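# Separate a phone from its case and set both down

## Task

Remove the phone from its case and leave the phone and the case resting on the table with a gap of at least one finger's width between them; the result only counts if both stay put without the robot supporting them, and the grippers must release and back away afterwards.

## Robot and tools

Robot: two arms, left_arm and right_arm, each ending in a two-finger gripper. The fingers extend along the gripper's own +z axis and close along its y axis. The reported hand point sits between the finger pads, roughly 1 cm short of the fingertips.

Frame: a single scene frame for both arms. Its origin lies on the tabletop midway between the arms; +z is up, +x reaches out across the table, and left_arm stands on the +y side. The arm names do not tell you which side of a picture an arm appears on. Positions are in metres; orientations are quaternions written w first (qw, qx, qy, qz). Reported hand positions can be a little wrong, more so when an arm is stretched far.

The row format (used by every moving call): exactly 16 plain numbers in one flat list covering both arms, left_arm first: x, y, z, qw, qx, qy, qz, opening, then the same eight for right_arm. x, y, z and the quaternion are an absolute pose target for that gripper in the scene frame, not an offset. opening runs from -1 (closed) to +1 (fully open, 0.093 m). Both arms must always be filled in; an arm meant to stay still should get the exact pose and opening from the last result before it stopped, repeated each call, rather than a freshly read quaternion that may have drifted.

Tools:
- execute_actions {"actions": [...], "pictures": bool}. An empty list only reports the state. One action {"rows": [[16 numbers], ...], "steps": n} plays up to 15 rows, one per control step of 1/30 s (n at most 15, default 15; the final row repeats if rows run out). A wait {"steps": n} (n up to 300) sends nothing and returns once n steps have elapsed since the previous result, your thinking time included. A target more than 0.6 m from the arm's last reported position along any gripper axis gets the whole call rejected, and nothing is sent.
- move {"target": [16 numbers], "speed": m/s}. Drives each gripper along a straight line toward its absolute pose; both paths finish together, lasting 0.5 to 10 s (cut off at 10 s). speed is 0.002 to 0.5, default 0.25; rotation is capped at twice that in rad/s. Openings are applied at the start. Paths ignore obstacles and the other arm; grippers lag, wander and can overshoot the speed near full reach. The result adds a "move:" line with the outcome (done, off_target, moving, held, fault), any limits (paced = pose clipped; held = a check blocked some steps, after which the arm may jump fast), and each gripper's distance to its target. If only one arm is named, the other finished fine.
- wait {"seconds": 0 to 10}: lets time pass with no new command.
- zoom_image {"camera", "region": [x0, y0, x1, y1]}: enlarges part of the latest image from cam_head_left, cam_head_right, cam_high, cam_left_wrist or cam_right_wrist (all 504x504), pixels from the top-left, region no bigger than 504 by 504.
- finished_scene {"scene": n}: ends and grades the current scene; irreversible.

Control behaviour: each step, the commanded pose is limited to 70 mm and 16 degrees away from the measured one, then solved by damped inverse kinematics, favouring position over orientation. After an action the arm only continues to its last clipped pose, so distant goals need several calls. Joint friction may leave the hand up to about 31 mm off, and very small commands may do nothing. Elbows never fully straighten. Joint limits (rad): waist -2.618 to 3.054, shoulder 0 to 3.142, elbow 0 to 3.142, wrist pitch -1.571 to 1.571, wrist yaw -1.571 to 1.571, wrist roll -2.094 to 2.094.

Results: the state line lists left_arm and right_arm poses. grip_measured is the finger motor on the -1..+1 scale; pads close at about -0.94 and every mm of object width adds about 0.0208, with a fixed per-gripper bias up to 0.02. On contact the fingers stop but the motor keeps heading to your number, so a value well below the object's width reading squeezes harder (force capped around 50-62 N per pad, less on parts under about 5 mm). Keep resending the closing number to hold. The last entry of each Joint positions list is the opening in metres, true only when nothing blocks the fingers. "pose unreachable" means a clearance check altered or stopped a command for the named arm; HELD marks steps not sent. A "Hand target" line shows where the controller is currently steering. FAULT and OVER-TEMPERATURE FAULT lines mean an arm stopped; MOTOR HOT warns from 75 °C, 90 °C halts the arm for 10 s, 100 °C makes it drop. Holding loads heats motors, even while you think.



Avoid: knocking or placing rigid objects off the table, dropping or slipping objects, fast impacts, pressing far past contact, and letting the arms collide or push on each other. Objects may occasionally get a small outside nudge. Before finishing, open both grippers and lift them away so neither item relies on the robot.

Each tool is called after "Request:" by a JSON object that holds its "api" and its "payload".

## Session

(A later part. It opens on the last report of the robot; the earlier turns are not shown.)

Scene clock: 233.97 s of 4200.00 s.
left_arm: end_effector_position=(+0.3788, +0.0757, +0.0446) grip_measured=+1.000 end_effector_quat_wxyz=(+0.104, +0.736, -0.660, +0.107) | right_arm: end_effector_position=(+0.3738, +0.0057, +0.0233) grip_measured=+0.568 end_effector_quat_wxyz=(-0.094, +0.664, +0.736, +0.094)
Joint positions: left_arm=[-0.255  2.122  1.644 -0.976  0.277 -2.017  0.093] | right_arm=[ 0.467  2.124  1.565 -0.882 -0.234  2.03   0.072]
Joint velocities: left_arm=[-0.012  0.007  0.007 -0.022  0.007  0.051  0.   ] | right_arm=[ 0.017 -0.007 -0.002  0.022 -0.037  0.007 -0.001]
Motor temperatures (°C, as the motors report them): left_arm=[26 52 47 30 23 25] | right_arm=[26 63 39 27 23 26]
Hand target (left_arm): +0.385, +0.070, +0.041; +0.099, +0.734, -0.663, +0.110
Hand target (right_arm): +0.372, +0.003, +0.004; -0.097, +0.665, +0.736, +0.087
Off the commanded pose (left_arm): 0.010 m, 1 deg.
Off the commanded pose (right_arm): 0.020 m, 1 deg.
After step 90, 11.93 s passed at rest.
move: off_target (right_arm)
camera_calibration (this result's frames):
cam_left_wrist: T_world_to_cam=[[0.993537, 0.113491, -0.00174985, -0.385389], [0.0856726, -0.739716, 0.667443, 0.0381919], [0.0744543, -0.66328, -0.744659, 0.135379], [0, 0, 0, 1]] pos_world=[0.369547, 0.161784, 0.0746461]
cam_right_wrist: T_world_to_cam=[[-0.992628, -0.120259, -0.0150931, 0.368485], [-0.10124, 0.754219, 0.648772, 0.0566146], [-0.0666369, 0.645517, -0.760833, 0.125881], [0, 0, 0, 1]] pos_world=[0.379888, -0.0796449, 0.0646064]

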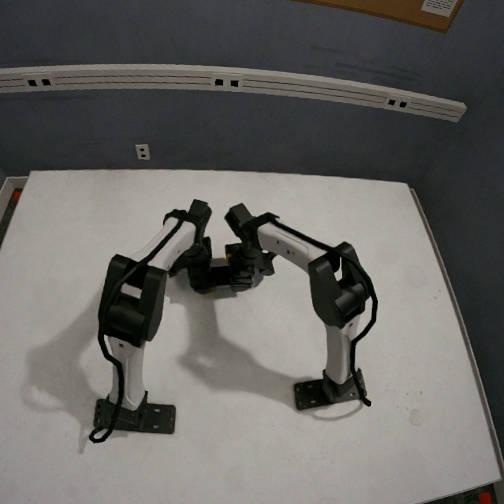

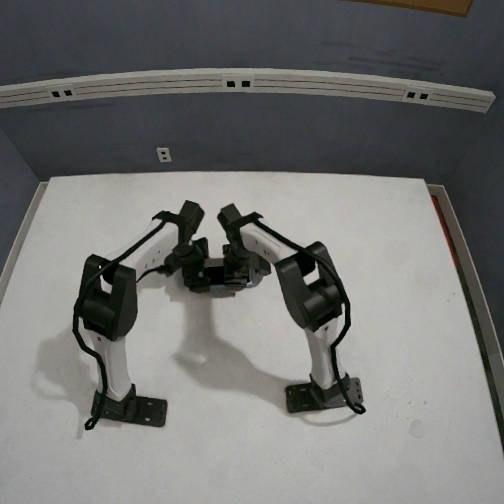

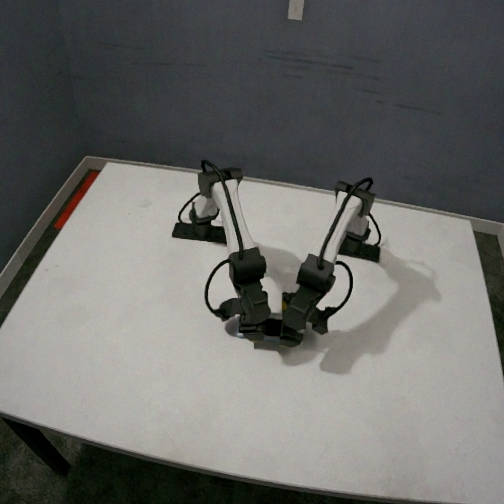

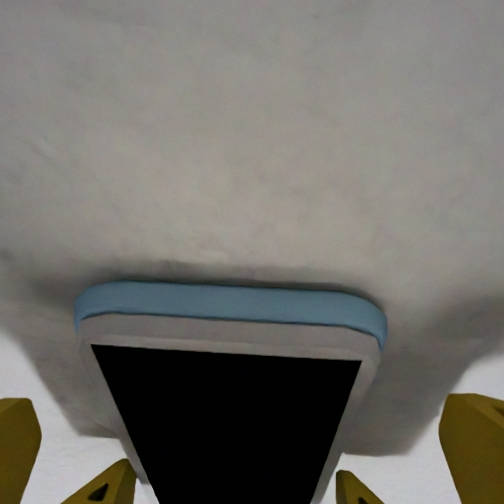

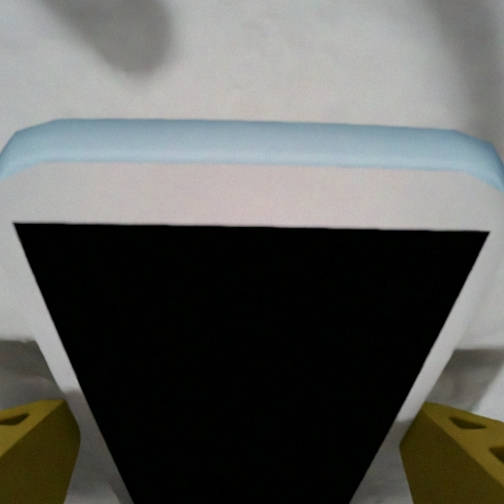

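Request:
{"api": "move", "payload": {"target": [0.376,0.074,0.025,-0.0991,-0.7338,0.6630,-0.1097,0.9,0.373,0.004,0.003,-0.0968,0.6646,0.7356,0.0875,0.57], "speed": 0.02}}

Scene clock: 238.97 s of 4200.00 s.
left_arm: end_effector_position=(+0.3826, +0.0746, +0.0355) grip_measured=+0.903 end_effector_quat_wxyz=(+0.099, +0.734, -0.661, +0.119) | right_arm: end_effector_position=(+0.3738, +0.0057, +0.0233) grip_measured=+0.568 end_effector_quat_wxyz=(-0.094, +0.664, +0.736, +0.094)
Joint positions: left_arm=[-0.255  2.122  1.603 -0.908  0.276 -2.017  0.089] | right_arm=[ 0.467  2.124  1.565 -0.882 -0.234  2.03   0.072]
Joint velocities: left_arm=[ 0.007 -0.002  0.012  0.007 -0.022 -0.051  0.   ] | right_arm=[-0.012  0.002 -0.007 -0.022  0.11   0.022  0.001]
Motor temperatures (°C, as the motors report them): left_arm=[26 52 47 30 23 25] | right_arm=[26 62 39 27 23 26]
Hand target (left_arm): +0.376, +0.074, +0.025; +0.099, +0.734, -0.663, +0.110
Hand target (right_arm): +0.372, +0.003, +0.004; -0.097, +0.665, +0.736, +0.087
Off the commanded pose (left_arm): 0.012 m, 1 deg.
Off the commanded pose (right_arm): 0.020 m, 1 deg.
After step 90, 0.77 s passed at rest.
move: off_target (left_arm, right_arm)
camera_calibration (this result's frames):
cam_left_wrist: T_world_to_cam=[[0.993241, 0.113633, 0.0236534, -0.389758], [0.0678865, -0.734036, 0.675709, 0.0491787], [0.0941451, -0.669537, -0.736789, 0.120191], [0, 0, 0, 1]] pos_world=[0.372469, 0.160861, 0.064544]
cam_right_wrist: T_world_to_cam=[[-0.992628, -0.120259, -0.0150931, 0.368485], [-0.10124, 0.754219, 0.648772, 0.0566146], [-0.0666369, 0.645517, -0.760833, 0.125881], [0, 0, 0, 1]] pos_world=[0.379888, -0.0796449, 0.0646064]

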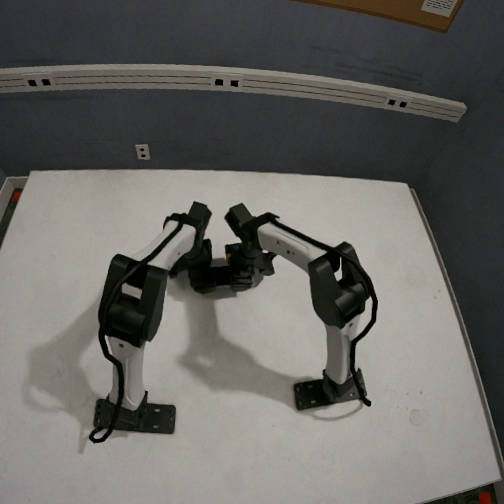

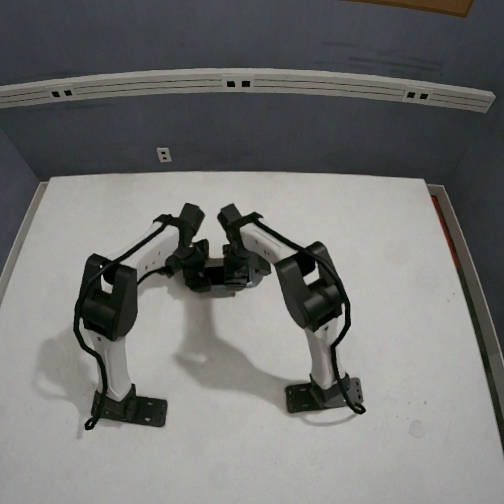

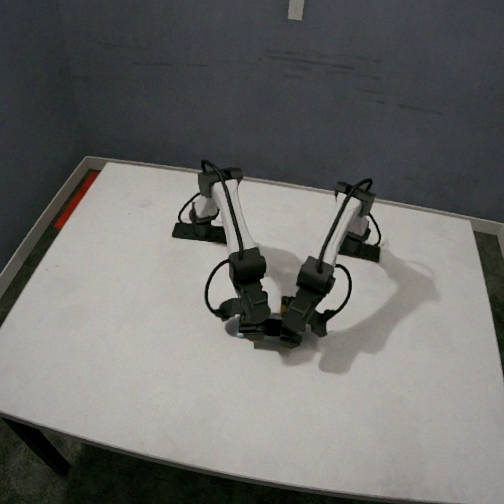

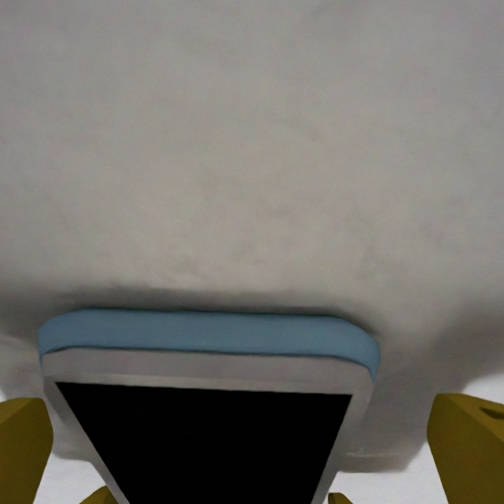

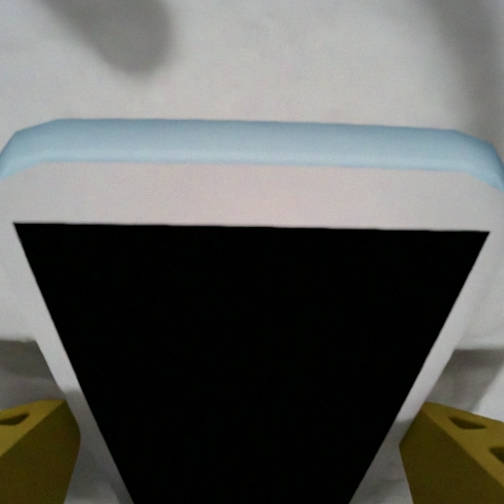

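Request:
{"api": "move", "payload": {"target": [0.367,0.070,0.031,-0.0991,-0.7338,0.6630,-0.1097,0.9,0.373,0.004,0.003,-0.0968,0.6646,0.7356,0.0875,0.57], "speed": 0.02}}

Scene clock: 245.67 s of 4200.00 s.
left_arm: end_effector_position=(+0.3737, +0.0713, +0.0342) grip_measured=+0.903 end_effector_quat_wxyz=(+0.101, +0.734, -0.661, +0.114) | right_arm: end_effector_position=(+0.3738, +0.0057, +0.0233) grip_measured=+0.568 end_effector_quat_wxyz=(-0.094, +0.664, +0.736, +0.094)
Joint positions: left_arm=[-0.269  2.105  1.572 -0.902  0.276 -2.031  0.089] | right_arm=[ 0.467  2.124  1.565 -0.882 -0.234  2.03   0.072]
Joint velocities: left_arm=[ 0.002  0.027  0.012  0.066  0.037  0.022 -0.   ] | right_arm=[ 0.012  0.002  0.007 -0.037  0.037 -0.022  0.001]
Motor temperatures (°C, as the motors report them): left_arm=[26 53 46 30 23 25] | right_arm=[26 62 39 28 23 26]
Hand target (left_arm): +0.367, +0.070, +0.031; +0.100, +0.734, -0.663, +0.110
Hand target (right_arm): +0.372, +0.003, +0.004; -0.097, +0.665, +0.736, +0.087
Off the commanded pose (left_arm): 0.008 m, 1 deg.
Off the commanded pose (right_arm): 0.020 m, 1 deg.
After step 90, 2.47 s passed at rest.
move: off_target (right_arm)
camera_calibration (this result's frames):
cam_left_wrist: T_world_to_cam=[[0.993588, 0.112305, 0.0130248, -0.380265], [0.0743582, -0.735916, 0.672978, 0.0460288], [0.0851638, -0.667694, -0.739548, 0.1212], [0, 0, 0, 1]] pos_world=[0.364083, 0.157504, 0.0636099]
cam_right_wrist: T_world_to_cam=[[-0.992628, -0.120259, -0.0150931, 0.368485], [-0.10124, 0.754219, 0.648772, 0.0566146], [-0.0666369, 0.645517, -0.760833, 0.125881], [0, 0, 0, 1]] pos_world=[0.379888, -0.0796449, 0.0646064]

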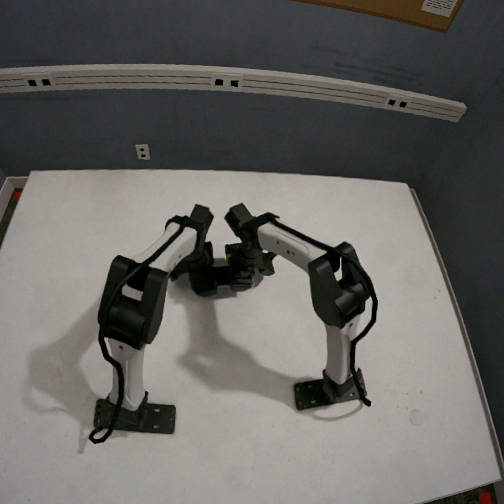

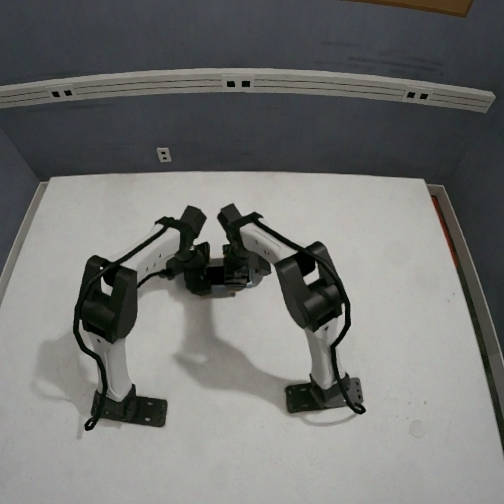

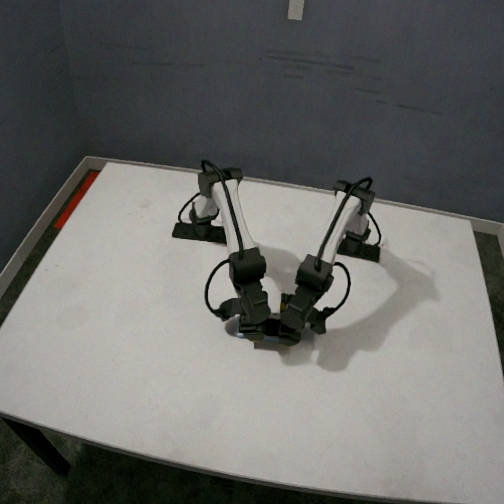

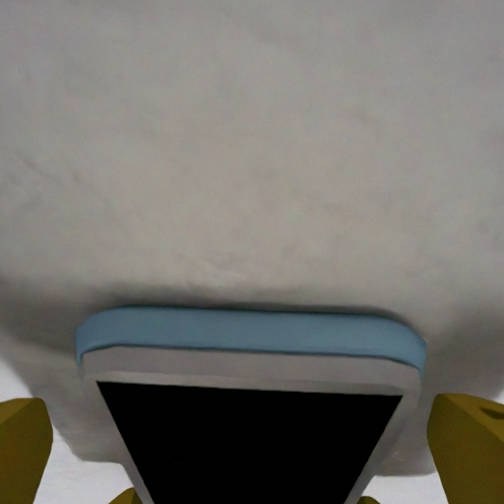

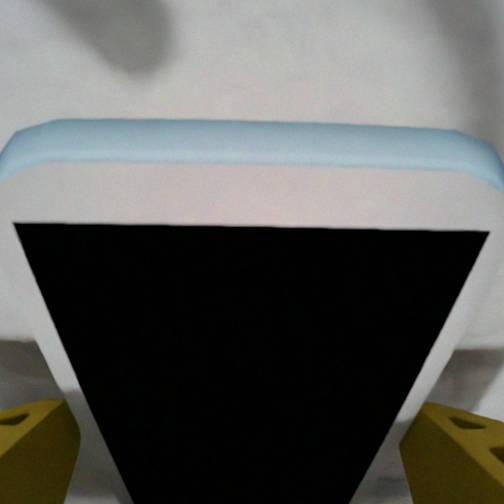

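Request:
{"api": "execute_actions", "payload": {"actions": [{"rows":[[0.374,0.071,0.034,-0.0991,-0.7338,0.6630,-0.1097,0.84,0.373,0.004,0.003,-0.0968,0.6646,0.7356,0.0875,0.57],[0.374,0.071,0.034,-0.0991,-0.7338,0.6630,-0.1097,0.78,0.373,0.004,0.003,-0.0968,0.6646,0.7356,0.0875,0.57],[0.374,0.071,0.034,-0.0991,-0.7338,0.6630,-0.1097,0.73,0.373,0.004,0.003,-0.0968,0.6646,0.7356,0.0875,0.57],[0.374,0.071,0.034,-0.0991,-0.7338,0.6630,-0.1097,0.69,0.373,0.004,0.003,-0.0968,0.6646,0.7356,0.0875,0.57],[0.374,0.071,0.034,-0.0991,-0.7338,0.6630,-0.1097,0.65,0.373,0.004,0.003,-0.0968,0.6646,0.7356,0.0875,0.57],[0.374,0.071,0.034,-0.0991,-0.7338,0.6630,-0.1097,0.62,0.373,0.004,0.003,-0.0968,0.6646,0.7356,0.0875,0.57],[0.374,0.071,0.034,-0.0991,-0.7338,0.6630,-0.1097,0.59,0.373,0.004,0.003,-0.0968,0.6646,0.7356,0.0875,0.57],[0.374,0.071,0.034,-0.0991,-0.7338,0.6630,-0.1097,0.56,0.373,0.004,0.003,-0.0968,0.6646,0.7356,0.0875,0.57],[0.374,0.071,0.034,-0.0991,-0.7338,0.6630,-0.1097,0.53,0.373,0.004,0.003,-0.0968,0.6646,0.7356,0.0875,0.57],[0.374,0.071,0.034,-0.0991,-0.7338,0.6630,-0.1097,0.50,0.373,0.004,0.003,-0.0968,0.6646,0.7356,0.0875,0.57],[0.374,0.071,0.034,-0.0991,-0.7338,0.6630,-0.1097,0.46,0.373,0.004,0.003,-0.0968,0.6646,0.7356,0.0875,0.57],[0.374,0.071,0.034,-0.0991,-0.7338,0.6630,-0.1097,0.42,0.373,0.004,0.003,-0.0968,0.6646,0.7356,0.0875,0.57],[0.374,0.071,0.034,-0.0991,-0.7338,0.6630,-0.1097,0.38,0.373,0.004,0.003,-0.0968,0.6646,0.7356,0.0875,0.57]],"steps":15}]}}

Scene clock: 263.70 s of 4200.00 s.
left_arm: end_effector_position=(+0.3750, +0.0723, +0.0340) grip_measured=+0.395 end_effector_quat_wxyz=(+0.097, +0.735, -0.661, +0.114) | right_arm: end_effector_position=(+0.3738, +0.0058, +0.0233) grip_measured=+0.568 end_effector_quat_wxyz=(-0.094, +0.664, +0.736, +0.094)
Joint positions: left_arm=[-0.269  2.105  1.572 -0.898  0.267 -2.031  0.064] | right_arm=[ 0.467  2.124  1.565 -0.882 -0.234  2.03   0.072]
Joint velocities: left_arm=[-0.007  0.007 -0.002  0.007 -0.022 -0.022 -0.003] | right_arm=[-0.002  0.012 -0.002 -0.007 -0.066  0.022  0.   ]
Motor temperatures (°C, as the motors report them): left_arm=[26 57 44 30 23 25] | right_arm=[26 61 38 28 23 26]
Hand target (left_arm): +0.374, +0.071, +0.034; +0.099, +0.734, -0.663, +0.110
Hand target (right_arm): +0.372, +0.003, +0.004; -0.097, +0.665, +0.736, +0.087
Off the commanded pose (left_arm): 0.002 m, 1 deg.
Off the commanded pose (right_arm): 0.020 m, 1 deg.
Steps of this call (steps 1 to 90: nothing new was sent; then 14.53 s passed at rest; steps 91 to 105: all 15 steps of this action). Readings (end_effector_position):
91: left_arm (+0.3738, +0.0713, +0.0342) | right_arm (+0.3738, +0.0057, +0.0233)
92: left_arm (+0.3738, +0.0713, +0.0342) | right_arm (+0.3738, +0.0057, +0.0233)
94: left_arm (+0.3738, +0.0713, +0.0342) | right_arm (+0.3738, +0.0057, +0.0233)
98: left_arm (+0.3744, +0.0721, +0.0340) | right_arm (+0.3738, +0.0058, +0.0233)
105: the state above
camera_calibration (this result's frames):
cam_left_wrist: T_world_to_cam=[[0.993273, 0.114116, 0.019664, -0.38189], [0.0718463, -0.740497, 0.668208, 0.0483384], [0.0908143, -0.6623, -0.743715, 0.119225], [0, 0, 0, 1]] pos_world=[0.365021, 0.158337, 0.0638785]
cam_right_wrist: T_world_to_cam=[[-0.992625, -0.120303, -0.0149367, 0.368453], [-0.101149, 0.754004, 0.649035, 0.0565234], [-0.0668185, 0.645759, -0.760612, 0.125918], [0, 0, 0, 1]] pos_world=[0.379866, -0.0796056, 0.0645924]

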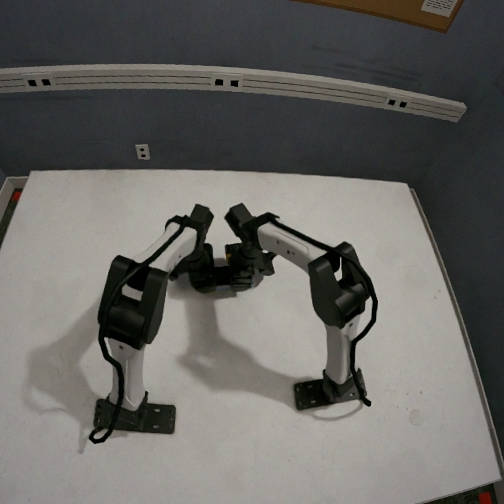

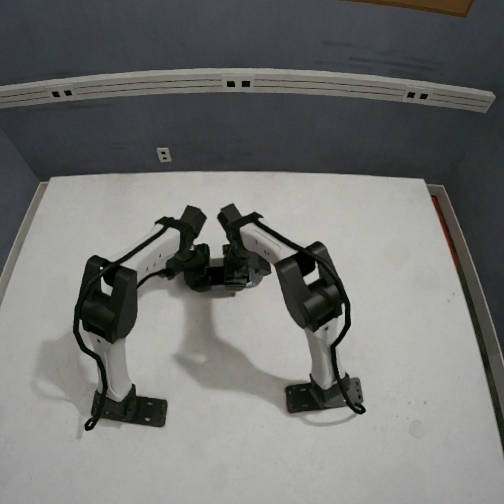

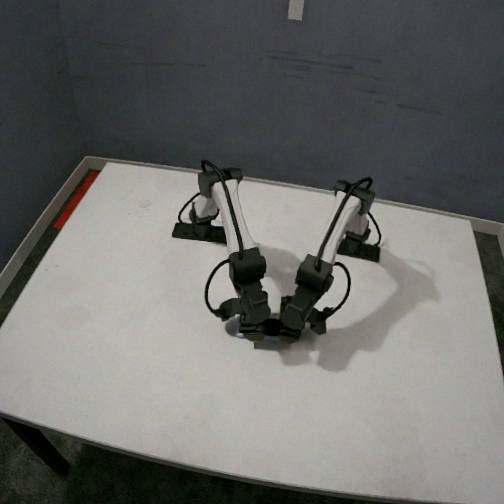

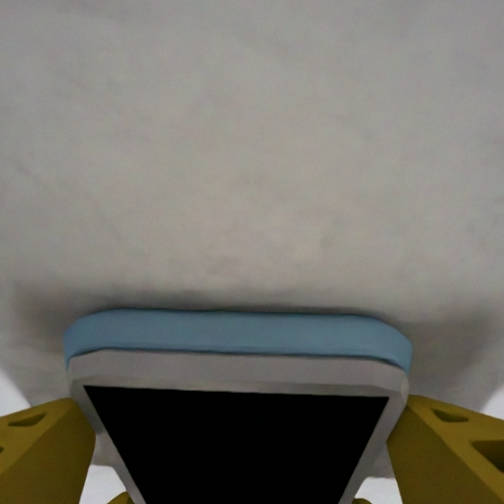

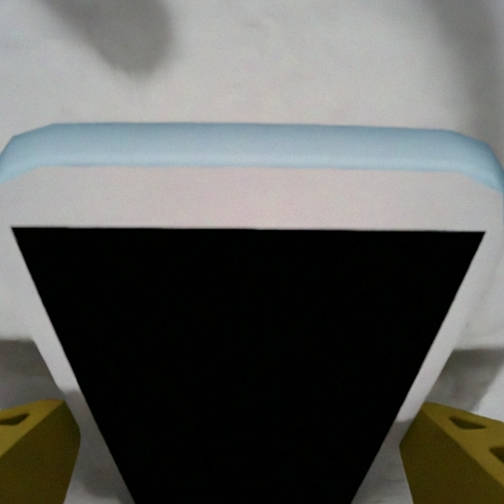

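Request:
{"api": "move", "payload": {"target": [0.375,0.072,0.075,-0.0991,-0.7338,0.6630,-0.1097,0.38,0.373,0.004,0.000,-0.0968,0.6646,0.7356,0.0875,0.57], "speed": 0.02}}

Scene clock: 269.27 s of 4200.00 s.
left_arm: end_effector_position=(+0.3763, +0.0746, +0.0552) grip_measured=+0.394 end_effector_quat_wxyz=(+0.094, +0.738, -0.661, +0.101) | right_arm: end_effector_position=(+0.3750, +0.0098, +0.0244) grip_measured=+0.568 end_effector_quat_wxyz=(-0.100, +0.662, +0.736, +0.103)
Joint positions: left_arm=[-0.269  2.105  1.664 -1.013  0.251 -2.031  0.064] | right_arm=[ 0.467  2.124  1.565 -0.868 -0.251  2.03   0.072]
Joint velocities: left_arm=[-0.007  0.012 -0.002 -0.022 -0.066 -0.037 -0.001] | right_arm=[-0.012  0.007 -0.007 -0.007 -0.022  0.007  0.001]
Motor temperatures (°C, as the motors report them): left_arm=[26 57 45 30 23 25] | right_arm=[26 61 38 28 23 26]
Hand target (left_arm): +0.374, +0.072, +0.075; +0.099, +0.734, -0.663, +0.110
Hand target (right_arm): +0.372, +0.003, +0.001; -0.097, +0.664, +0.736, +0.087
Off the commanded pose (left_arm): 0.020 m, 1 deg.
Off the commanded pose (right_arm): 0.025 m, 2 deg.
After step 90, 0.30 s passed at rest.
move: off_target (left_arm, right_arm)
camera_calibration (this result's frames):
cam_left_wrist: T_world_to_cam=[[0.993244, 0.115871, 0.00634118, -0.383255], [0.0839401, -0.755118, 0.650193, 0.0333156], [0.0801265, -0.645268, -0.759743, 0.140039], [0, 0, 0, 1]] pos_world=[0.366649, 0.159928, 0.0871627]
cam_right_wrist: T_world_to_cam=[[-0.99229, -0.122246, -0.0204287, 0.370192], [-0.104795, 0.739527, 0.664919, 0.0539956], [-0.0661759, 0.661933, -0.746636, 0.123519], [0, 0, 0, 1]] pos_world=[0.38117, -0.0764384, 0.0638839]

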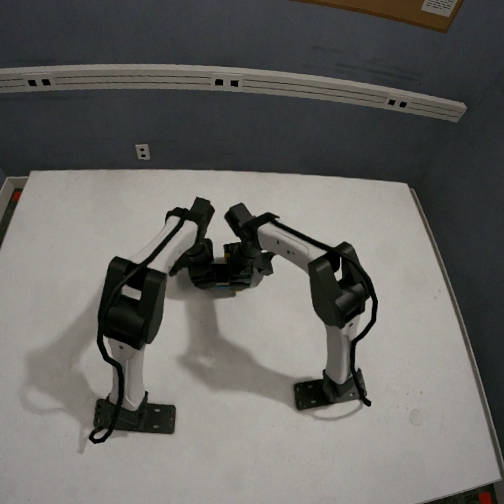

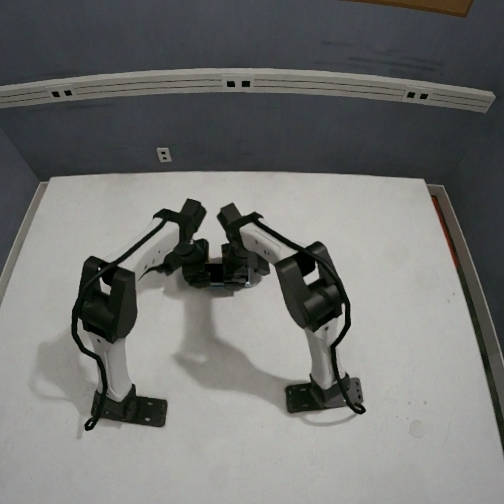

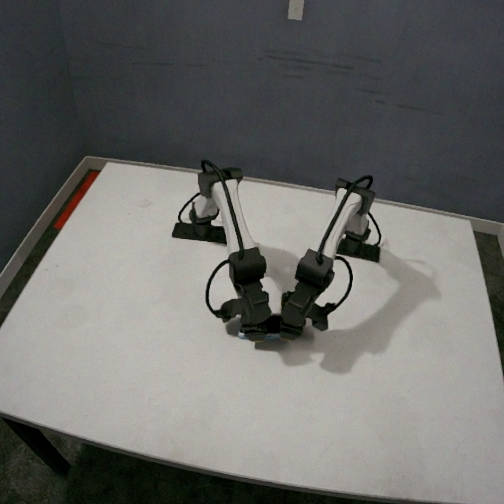

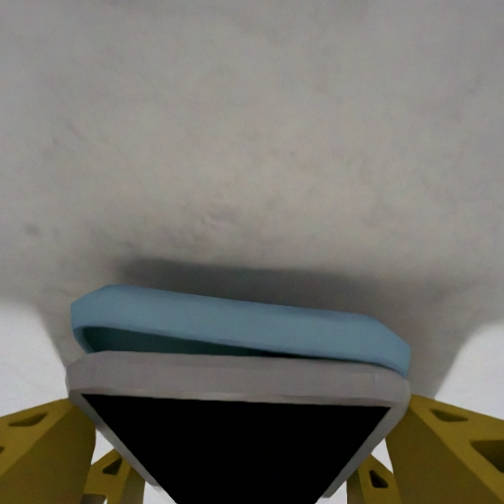

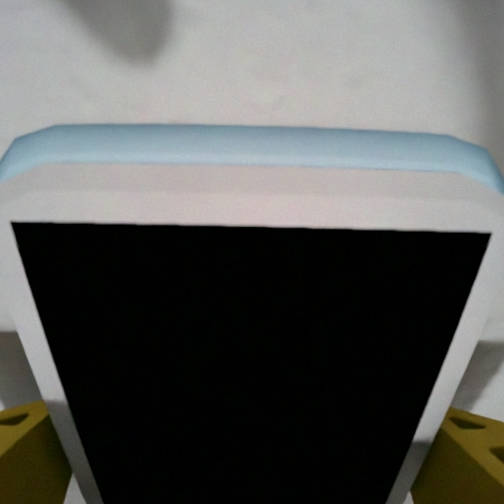

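Request:
{"api": "zoom_image", "payload": {"camera": "cam_high", "region": [215, 295, 335, 365]}}

Region (215, 295, 335, 365) of cam_high's 504x504 image, scaled by 4.200, with more detail than that image has; it fills the top 294 rows of this view, and the rest is white.

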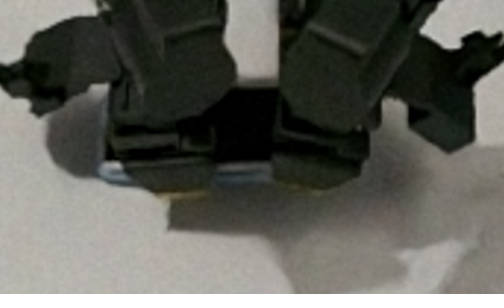

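Request:
{"api": "move", "payload": {"target": [0.375,0.070,0.095,-0.0991,-0.7338,0.6630,-0.1097,0.38,0.373,0.004,-0.004,-0.0968,0.6646,0.7356,0.0875,0.57], "speed": 0.02}}

Scene clock: 284.63 s of 4200.00 s.
left_arm: end_effector_position=(+0.3739, +0.0765, +0.0801) grip_measured=+0.393 end_effector_quat_wxyz=(+0.093, +0.739, -0.660, +0.096) | right_arm: end_effector_position=(+0.3750, +0.0118, +0.0219) grip_measured=+0.568 end_effector_quat_wxyz=(-0.104, +0.660, +0.736, +0.108)
Joint positions: left_arm=[-0.269  2.086  1.738 -1.115  0.245 -2.033  0.064] | right_arm=[ 0.467  2.125  1.553 -0.847 -0.262  2.03   0.072]
Joint velocities: left_arm=[ 0.017  0.032  0.007  0.022  0.051  0.007 -0.001] | right_arm=[ 0.002 -0.007  0.002  0.081 -0.051 -0.007 -0.002]
Motor temperatures (°C, as the motors report them): left_arm=[26 61 47 29 23 25] | right_arm=[26 60 37 28 23 26]
Hand target (left_arm): +0.374, +0.070, +0.095; +0.099, +0.734, -0.663, +0.110
Hand target (right_arm): +0.372, +0.003, -0.003; -0.097, +0.664, +0.736, +0.087
Off the commanded pose (left_arm): 0.016 m, 2 deg.
Off the commanded pose (right_arm): 0.027 m, 3 deg.
After step 90, 10.10 s passed at rest.
move: off_target (left_arm, right_arm)
camera_calibration (this result's frames):
cam_left_wrist: T_world_to_cam=[[0.99302, 0.117944, -0.000152953, -0.380744], [0.0904163, -0.760417, 0.643111, 0.0172236], [0.0757349, -0.638636, -0.765773, 0.162027], [0, 0, 0, 1]] pos_world=[0.364258, 0.16148, 0.112941]
cam_right_wrist: T_world_to_cam=[[-0.992067, -0.123518, -0.0233872, 0.370351], [-0.106855, 0.730528, 0.674471, 0.0548506], [-0.0662241, 0.67162, -0.73793, 0.120007], [0, 0, 0, 1]] pos_world=[0.381221, -0.0749241, 0.0602232]

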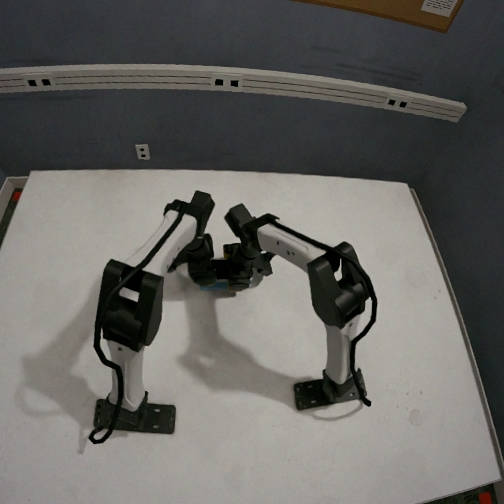

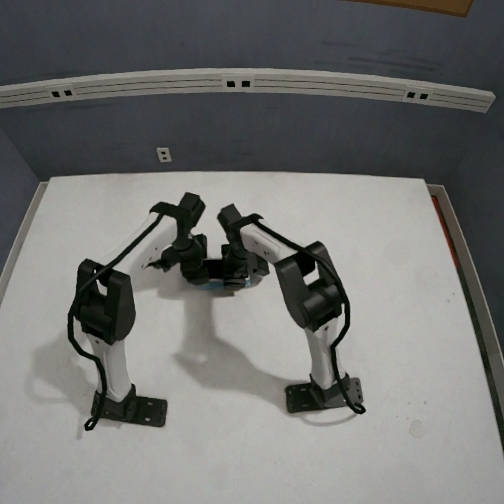

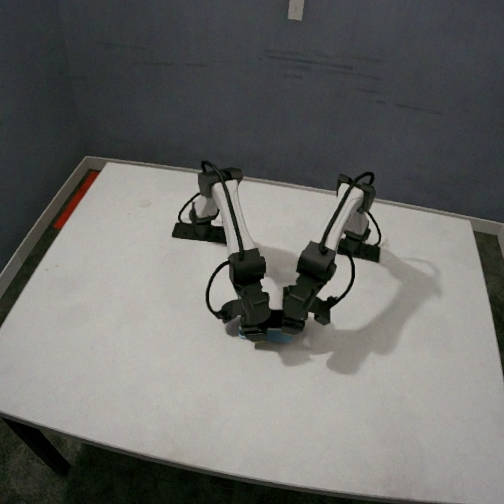

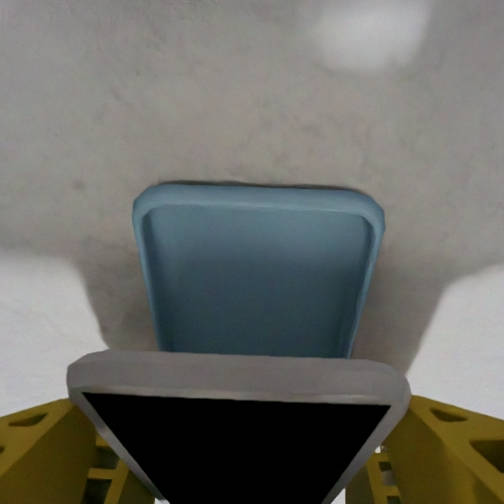

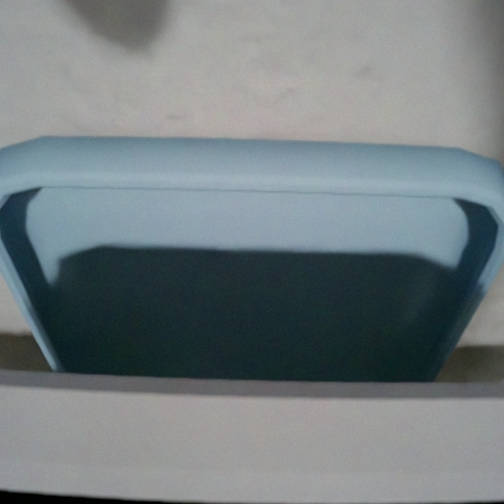

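Request:
{"api": "move", "payload": {"target": [0.364,0.175,0.085,-0.0991,-0.7338,0.6630,-0.1097,0.38,0.373,0.004,-0.004,-0.0968,0.6646,0.7356,0.0875,0.57], "speed": 0.06}}

Request:
{"api": "move", "payload": {"target": [0.355,0.29,0.075,-0.0465,-0.7394,0.6696,-0.0515,0.38,0.374,0.008,0.07,-0.0968,0.6646,0.7356,0.0875,0.57], "speed": 0.08}}

Scene clock: 294.87 s of 4200.00 s.
left_arm: end_effector_position=(+0.3712, +0.1765, +0.0825) grip_measured=+0.393 end_effector_quat_wxyz=(+0.082, +0.736, -0.664, +0.104) | right_arm: end_effector_position=(+0.3748, +0.0121, +0.0220) grip_measured=+0.568 end_effector_quat_wxyz=(-0.105, +0.660, +0.736, +0.109)
Joint positions: left_arm=[-0.027  1.983  1.597 -1.113  0.256 -1.775  0.064] | right_arm=[ 0.467  2.125  1.553 -0.847 -0.264  2.03   0.072]
Joint velocities: left_arm=[ 0.007 -0.022  0.012  0.022  0.007 -0.022  0.001] | right_arm=[-0.007 -0.002 -0.002  0.066  0.037 -0.022  0.   ]
Motor temperatures (°C, as the motors report them): left_arm=[26 61 47 29 23 25] | right_arm=[26 60 37 28 23 26]
Hand target (left_arm): +0.363, +0.176, +0.084; +0.096, +0.734, -0.664, +0.106
Hand target (right_arm): +0.372, +0.003, -0.003; -0.097, +0.664, +0.736, +0.087
Off the commanded pose (left_arm): 0.008 m, 2 deg.
Off the commanded pose (right_arm): 0.027 m, 3 deg.
After step 90, 5.27 s passed at rest.
move: off_target (right_arm)
camera_calibration (this result's frames):
cam_left_wrist: T_world_to_cam=[[0.993415, 0.110733, 0.0294081, -0.391164], [0.0662171, -0.764378, 0.641359, 0.101829], [0.0934988, -0.635188, -0.766677, 0.220748], [0, 0, 0, 1]] pos_world=[0.361206, 0.261367, 0.115437]
cam_right_wrist: T_world_to_cam=[[-0.992054, -0.123767, -0.0226135, 0.370195], [-0.106403, 0.72941, 0.675751, 0.054404], [-0.067141, 0.672788, -0.736783, 0.120187], [0, 0, 0, 1]] pos_world=[0.381112, -0.0747255, 0.0601598]

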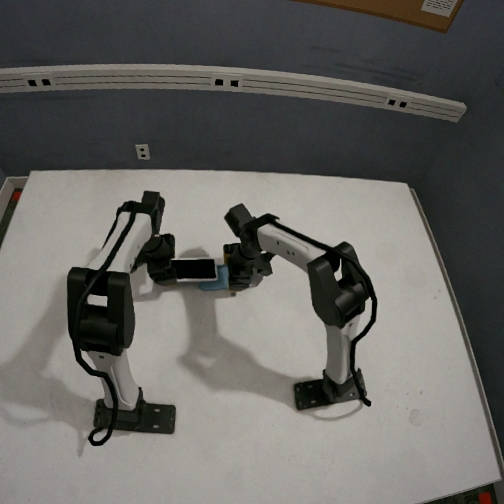

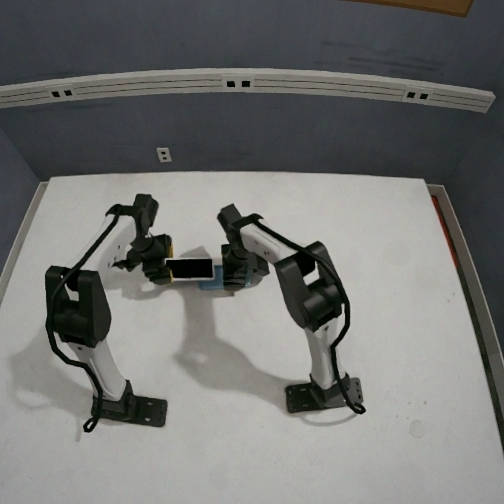

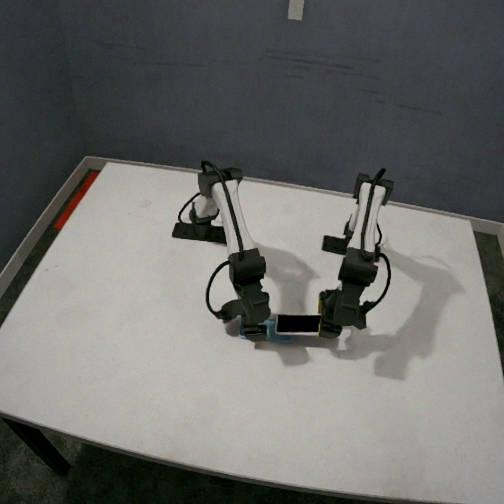

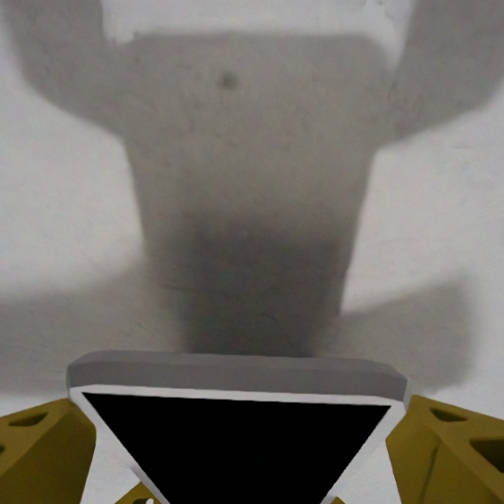

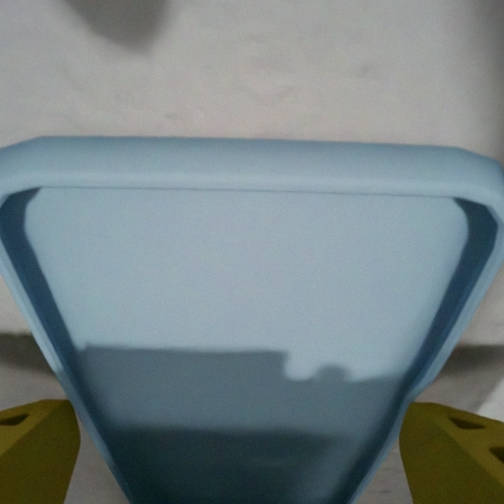

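Scene clock: 296.77 s of 4200.00 s.
left_arm: end_effector_position=(+0.3645, +0.2910, +0.0777) grip_measured=+0.393 end_effector_quat_wxyz=(+0.030, +0.739, -0.671, +0.055) | right_arm: end_effector_position=(+0.3726, +0.0063, +0.0610) grip_measured=+0.568 end_effector_quat_wxyz=(-0.101, +0.665, +0.735, +0.082)
Joint positions: left_arm=[ 0.214  1.983  1.597 -1.161  0.124 -1.521  0.064] | right_arm=[ 0.467  2.109  1.699 -1.057 -0.241  2.03   0.072]
Joint velocities: left_arm=[-0.002 -0.022  0.002 -0.066  0.066 -0.037  0.   ] | right_arm=[-0.007  0.002 -0.012 -0.037  0.037  0.022 -0.001]
Motor temperatures (°C, as the motors report them): left_arm=[26 61 47 29 23 25] | right_arm=[26 60 37 28 23 26]
Hand target (left_arm): +0.353, +0.291, +0.075; +0.045, +0.739, -0.670, +0.046
Hand target (right_arm): +0.374, +0.008, +0.070; -0.097, +0.665, +0.736, +0.088
Off the commanded pose (left_arm): 0.010 m, 2 deg.
Off the commanded pose (right_arm): 0.009 m, 1 deg.
move: done
camera_calibration (this result's frames):
cam_left_wrist: T_world_to_cam=[[0.993877, 0.102497, 0.0412694, -0.395816], [0.0656424, -0.848162, 0.525654, 0.226449], [0.088881, -0.519727, -0.849697, 0.265019], [0, 0, 0, 1]] pos_world=[0.354973, 0.370373, 0.122487]
cam_right_wrist: T_world_to_cam=[[-0.992556, -0.121103, 0.0128927, 0.366149], [-0.0842756, 0.759404, 0.645139, 0.0254253], [-0.0879189, 0.63925, -0.763957, 0.162242], [0, 0, 0, 1]] pos_world=[0.379831, -0.0786795, 0.102822]

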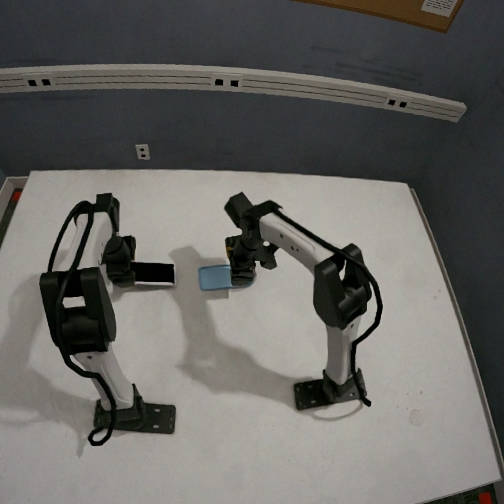

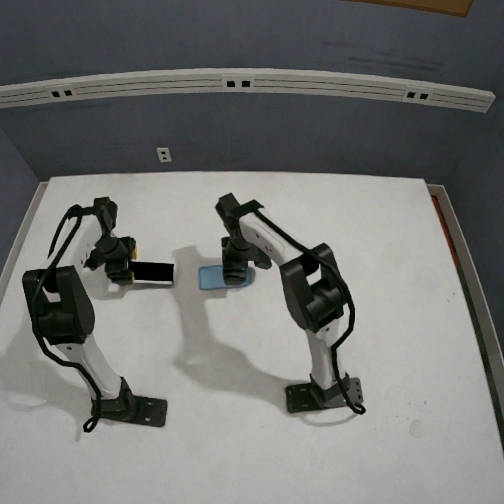

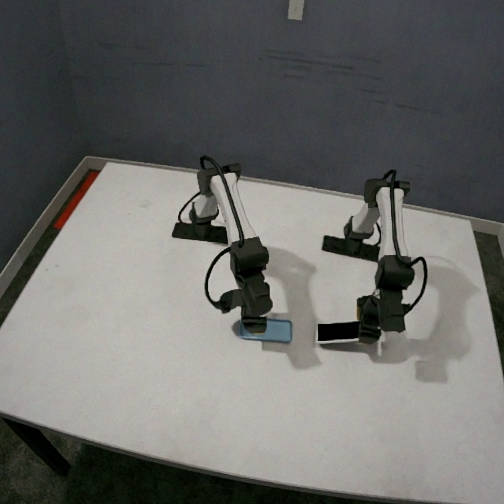

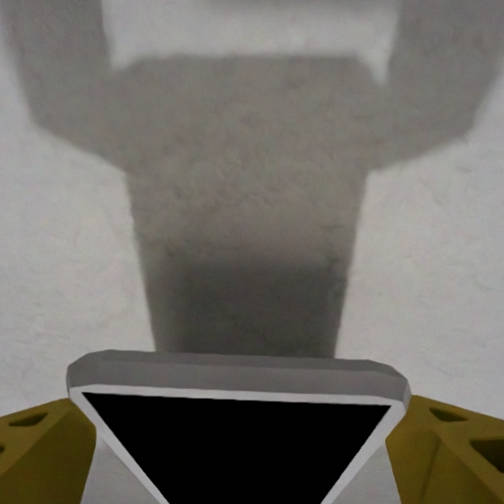

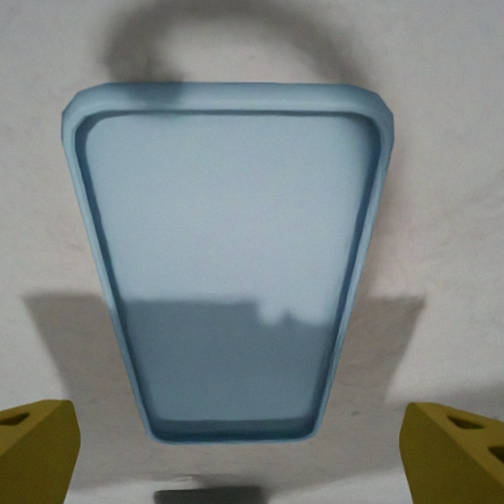

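Request:
{"api": "move", "payload": {"target": [0.358,0.29,0.030,-0.1279,-0.7283,0.6581,-0.1416,0.38,0.30,-0.17,0.12,-0.0968,0.6646,0.7356,0.0875,0.9], "speed": 0.07}}

Scene clock: 313.37 s of 4200.00 s.
left_arm: end_effector_position=(+0.3638, +0.2916, +0.0389) grip_measured=+0.393 end_effector_quat_wxyz=(+0.108, +0.727, -0.665, +0.137) | right_arm: end_effector_position=(+0.3111, -0.1691, +0.1237) grip_measured=+0.898 end_effector_quat_wxyz=(-0.085, +0.665, +0.736, +0.093)
Joint positions: left_arm=[ 0.313  2.056  1.51  -1.056  0.349 -1.408  0.064] | right_arm=[ 0.058  1.618  1.313 -1.232 -0.251  1.611  0.088]
Joint velocities: left_arm=[-0.017  0.017 -0.007 -0.007  0.007  0.037  0.   ] | right_arm=[-0.002 -0.027 -0.017  0.051  0.081 -0.11   0.001]
Motor temperatures (°C, as the motors report them): left_arm=[26 60 45 29 23 25] | right_arm=[26 64 39 27 23 26]
Hand target (left_arm): +0.358, +0.290, +0.029; +0.126, +0.728, -0.658, +0.141
Hand target (right_arm): +0.301, -0.172, +0.120; -0.096, +0.665, +0.736, +0.084
Off the commanded pose (left_arm): 0.011 m, 2 deg.
Off the commanded pose (right_arm): 0.012 m, 1 deg.
After step 90, 10.33 s passed at rest.
move: off_target (left_arm, right_arm)
camera_calibration (this result's frames):
cam_left_wrist: T_world_to_cam=[[0.994258, 0.101164, 0.0348883, -0.393045], [0.047426, -0.708826, 0.703788, 0.206474], [0.0959278, -0.698092, -0.709553, 0.276433], [0, 0, 0, 1]] pos_world=[0.354478, 0.379091, 0.064543]
cam_right_wrist: T_world_to_cam=[[-0.992679, -0.118475, -0.0234807, 0.288089], [-0.10614, 0.762945, 0.637691, 0.121321], [-0.0576362, 0.635515, -0.769934, 0.307627], [0, 0, 0, 1]] pos_world=[0.316588, -0.253931, 0.166251]

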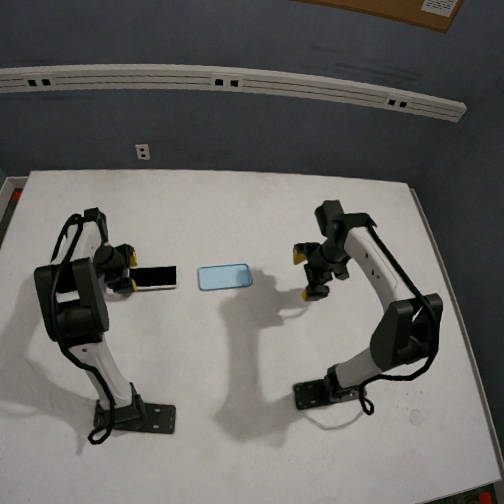

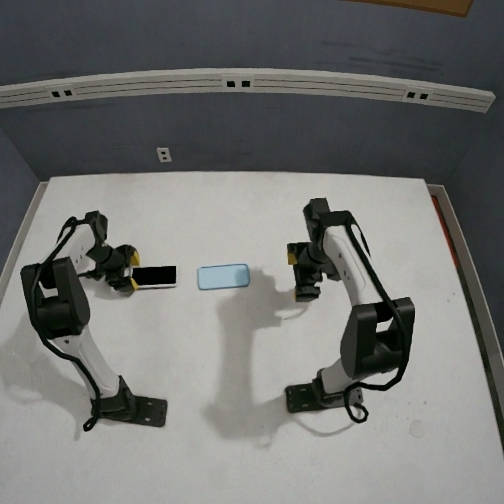

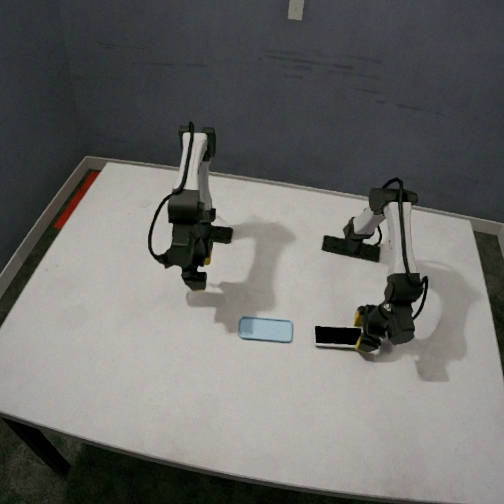

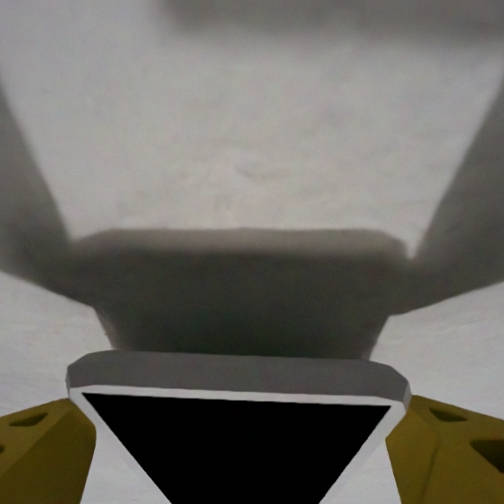

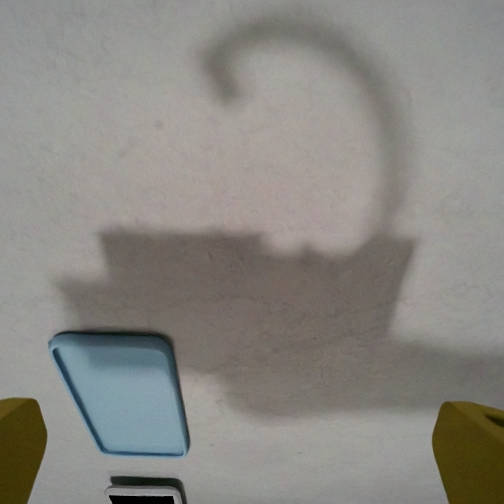

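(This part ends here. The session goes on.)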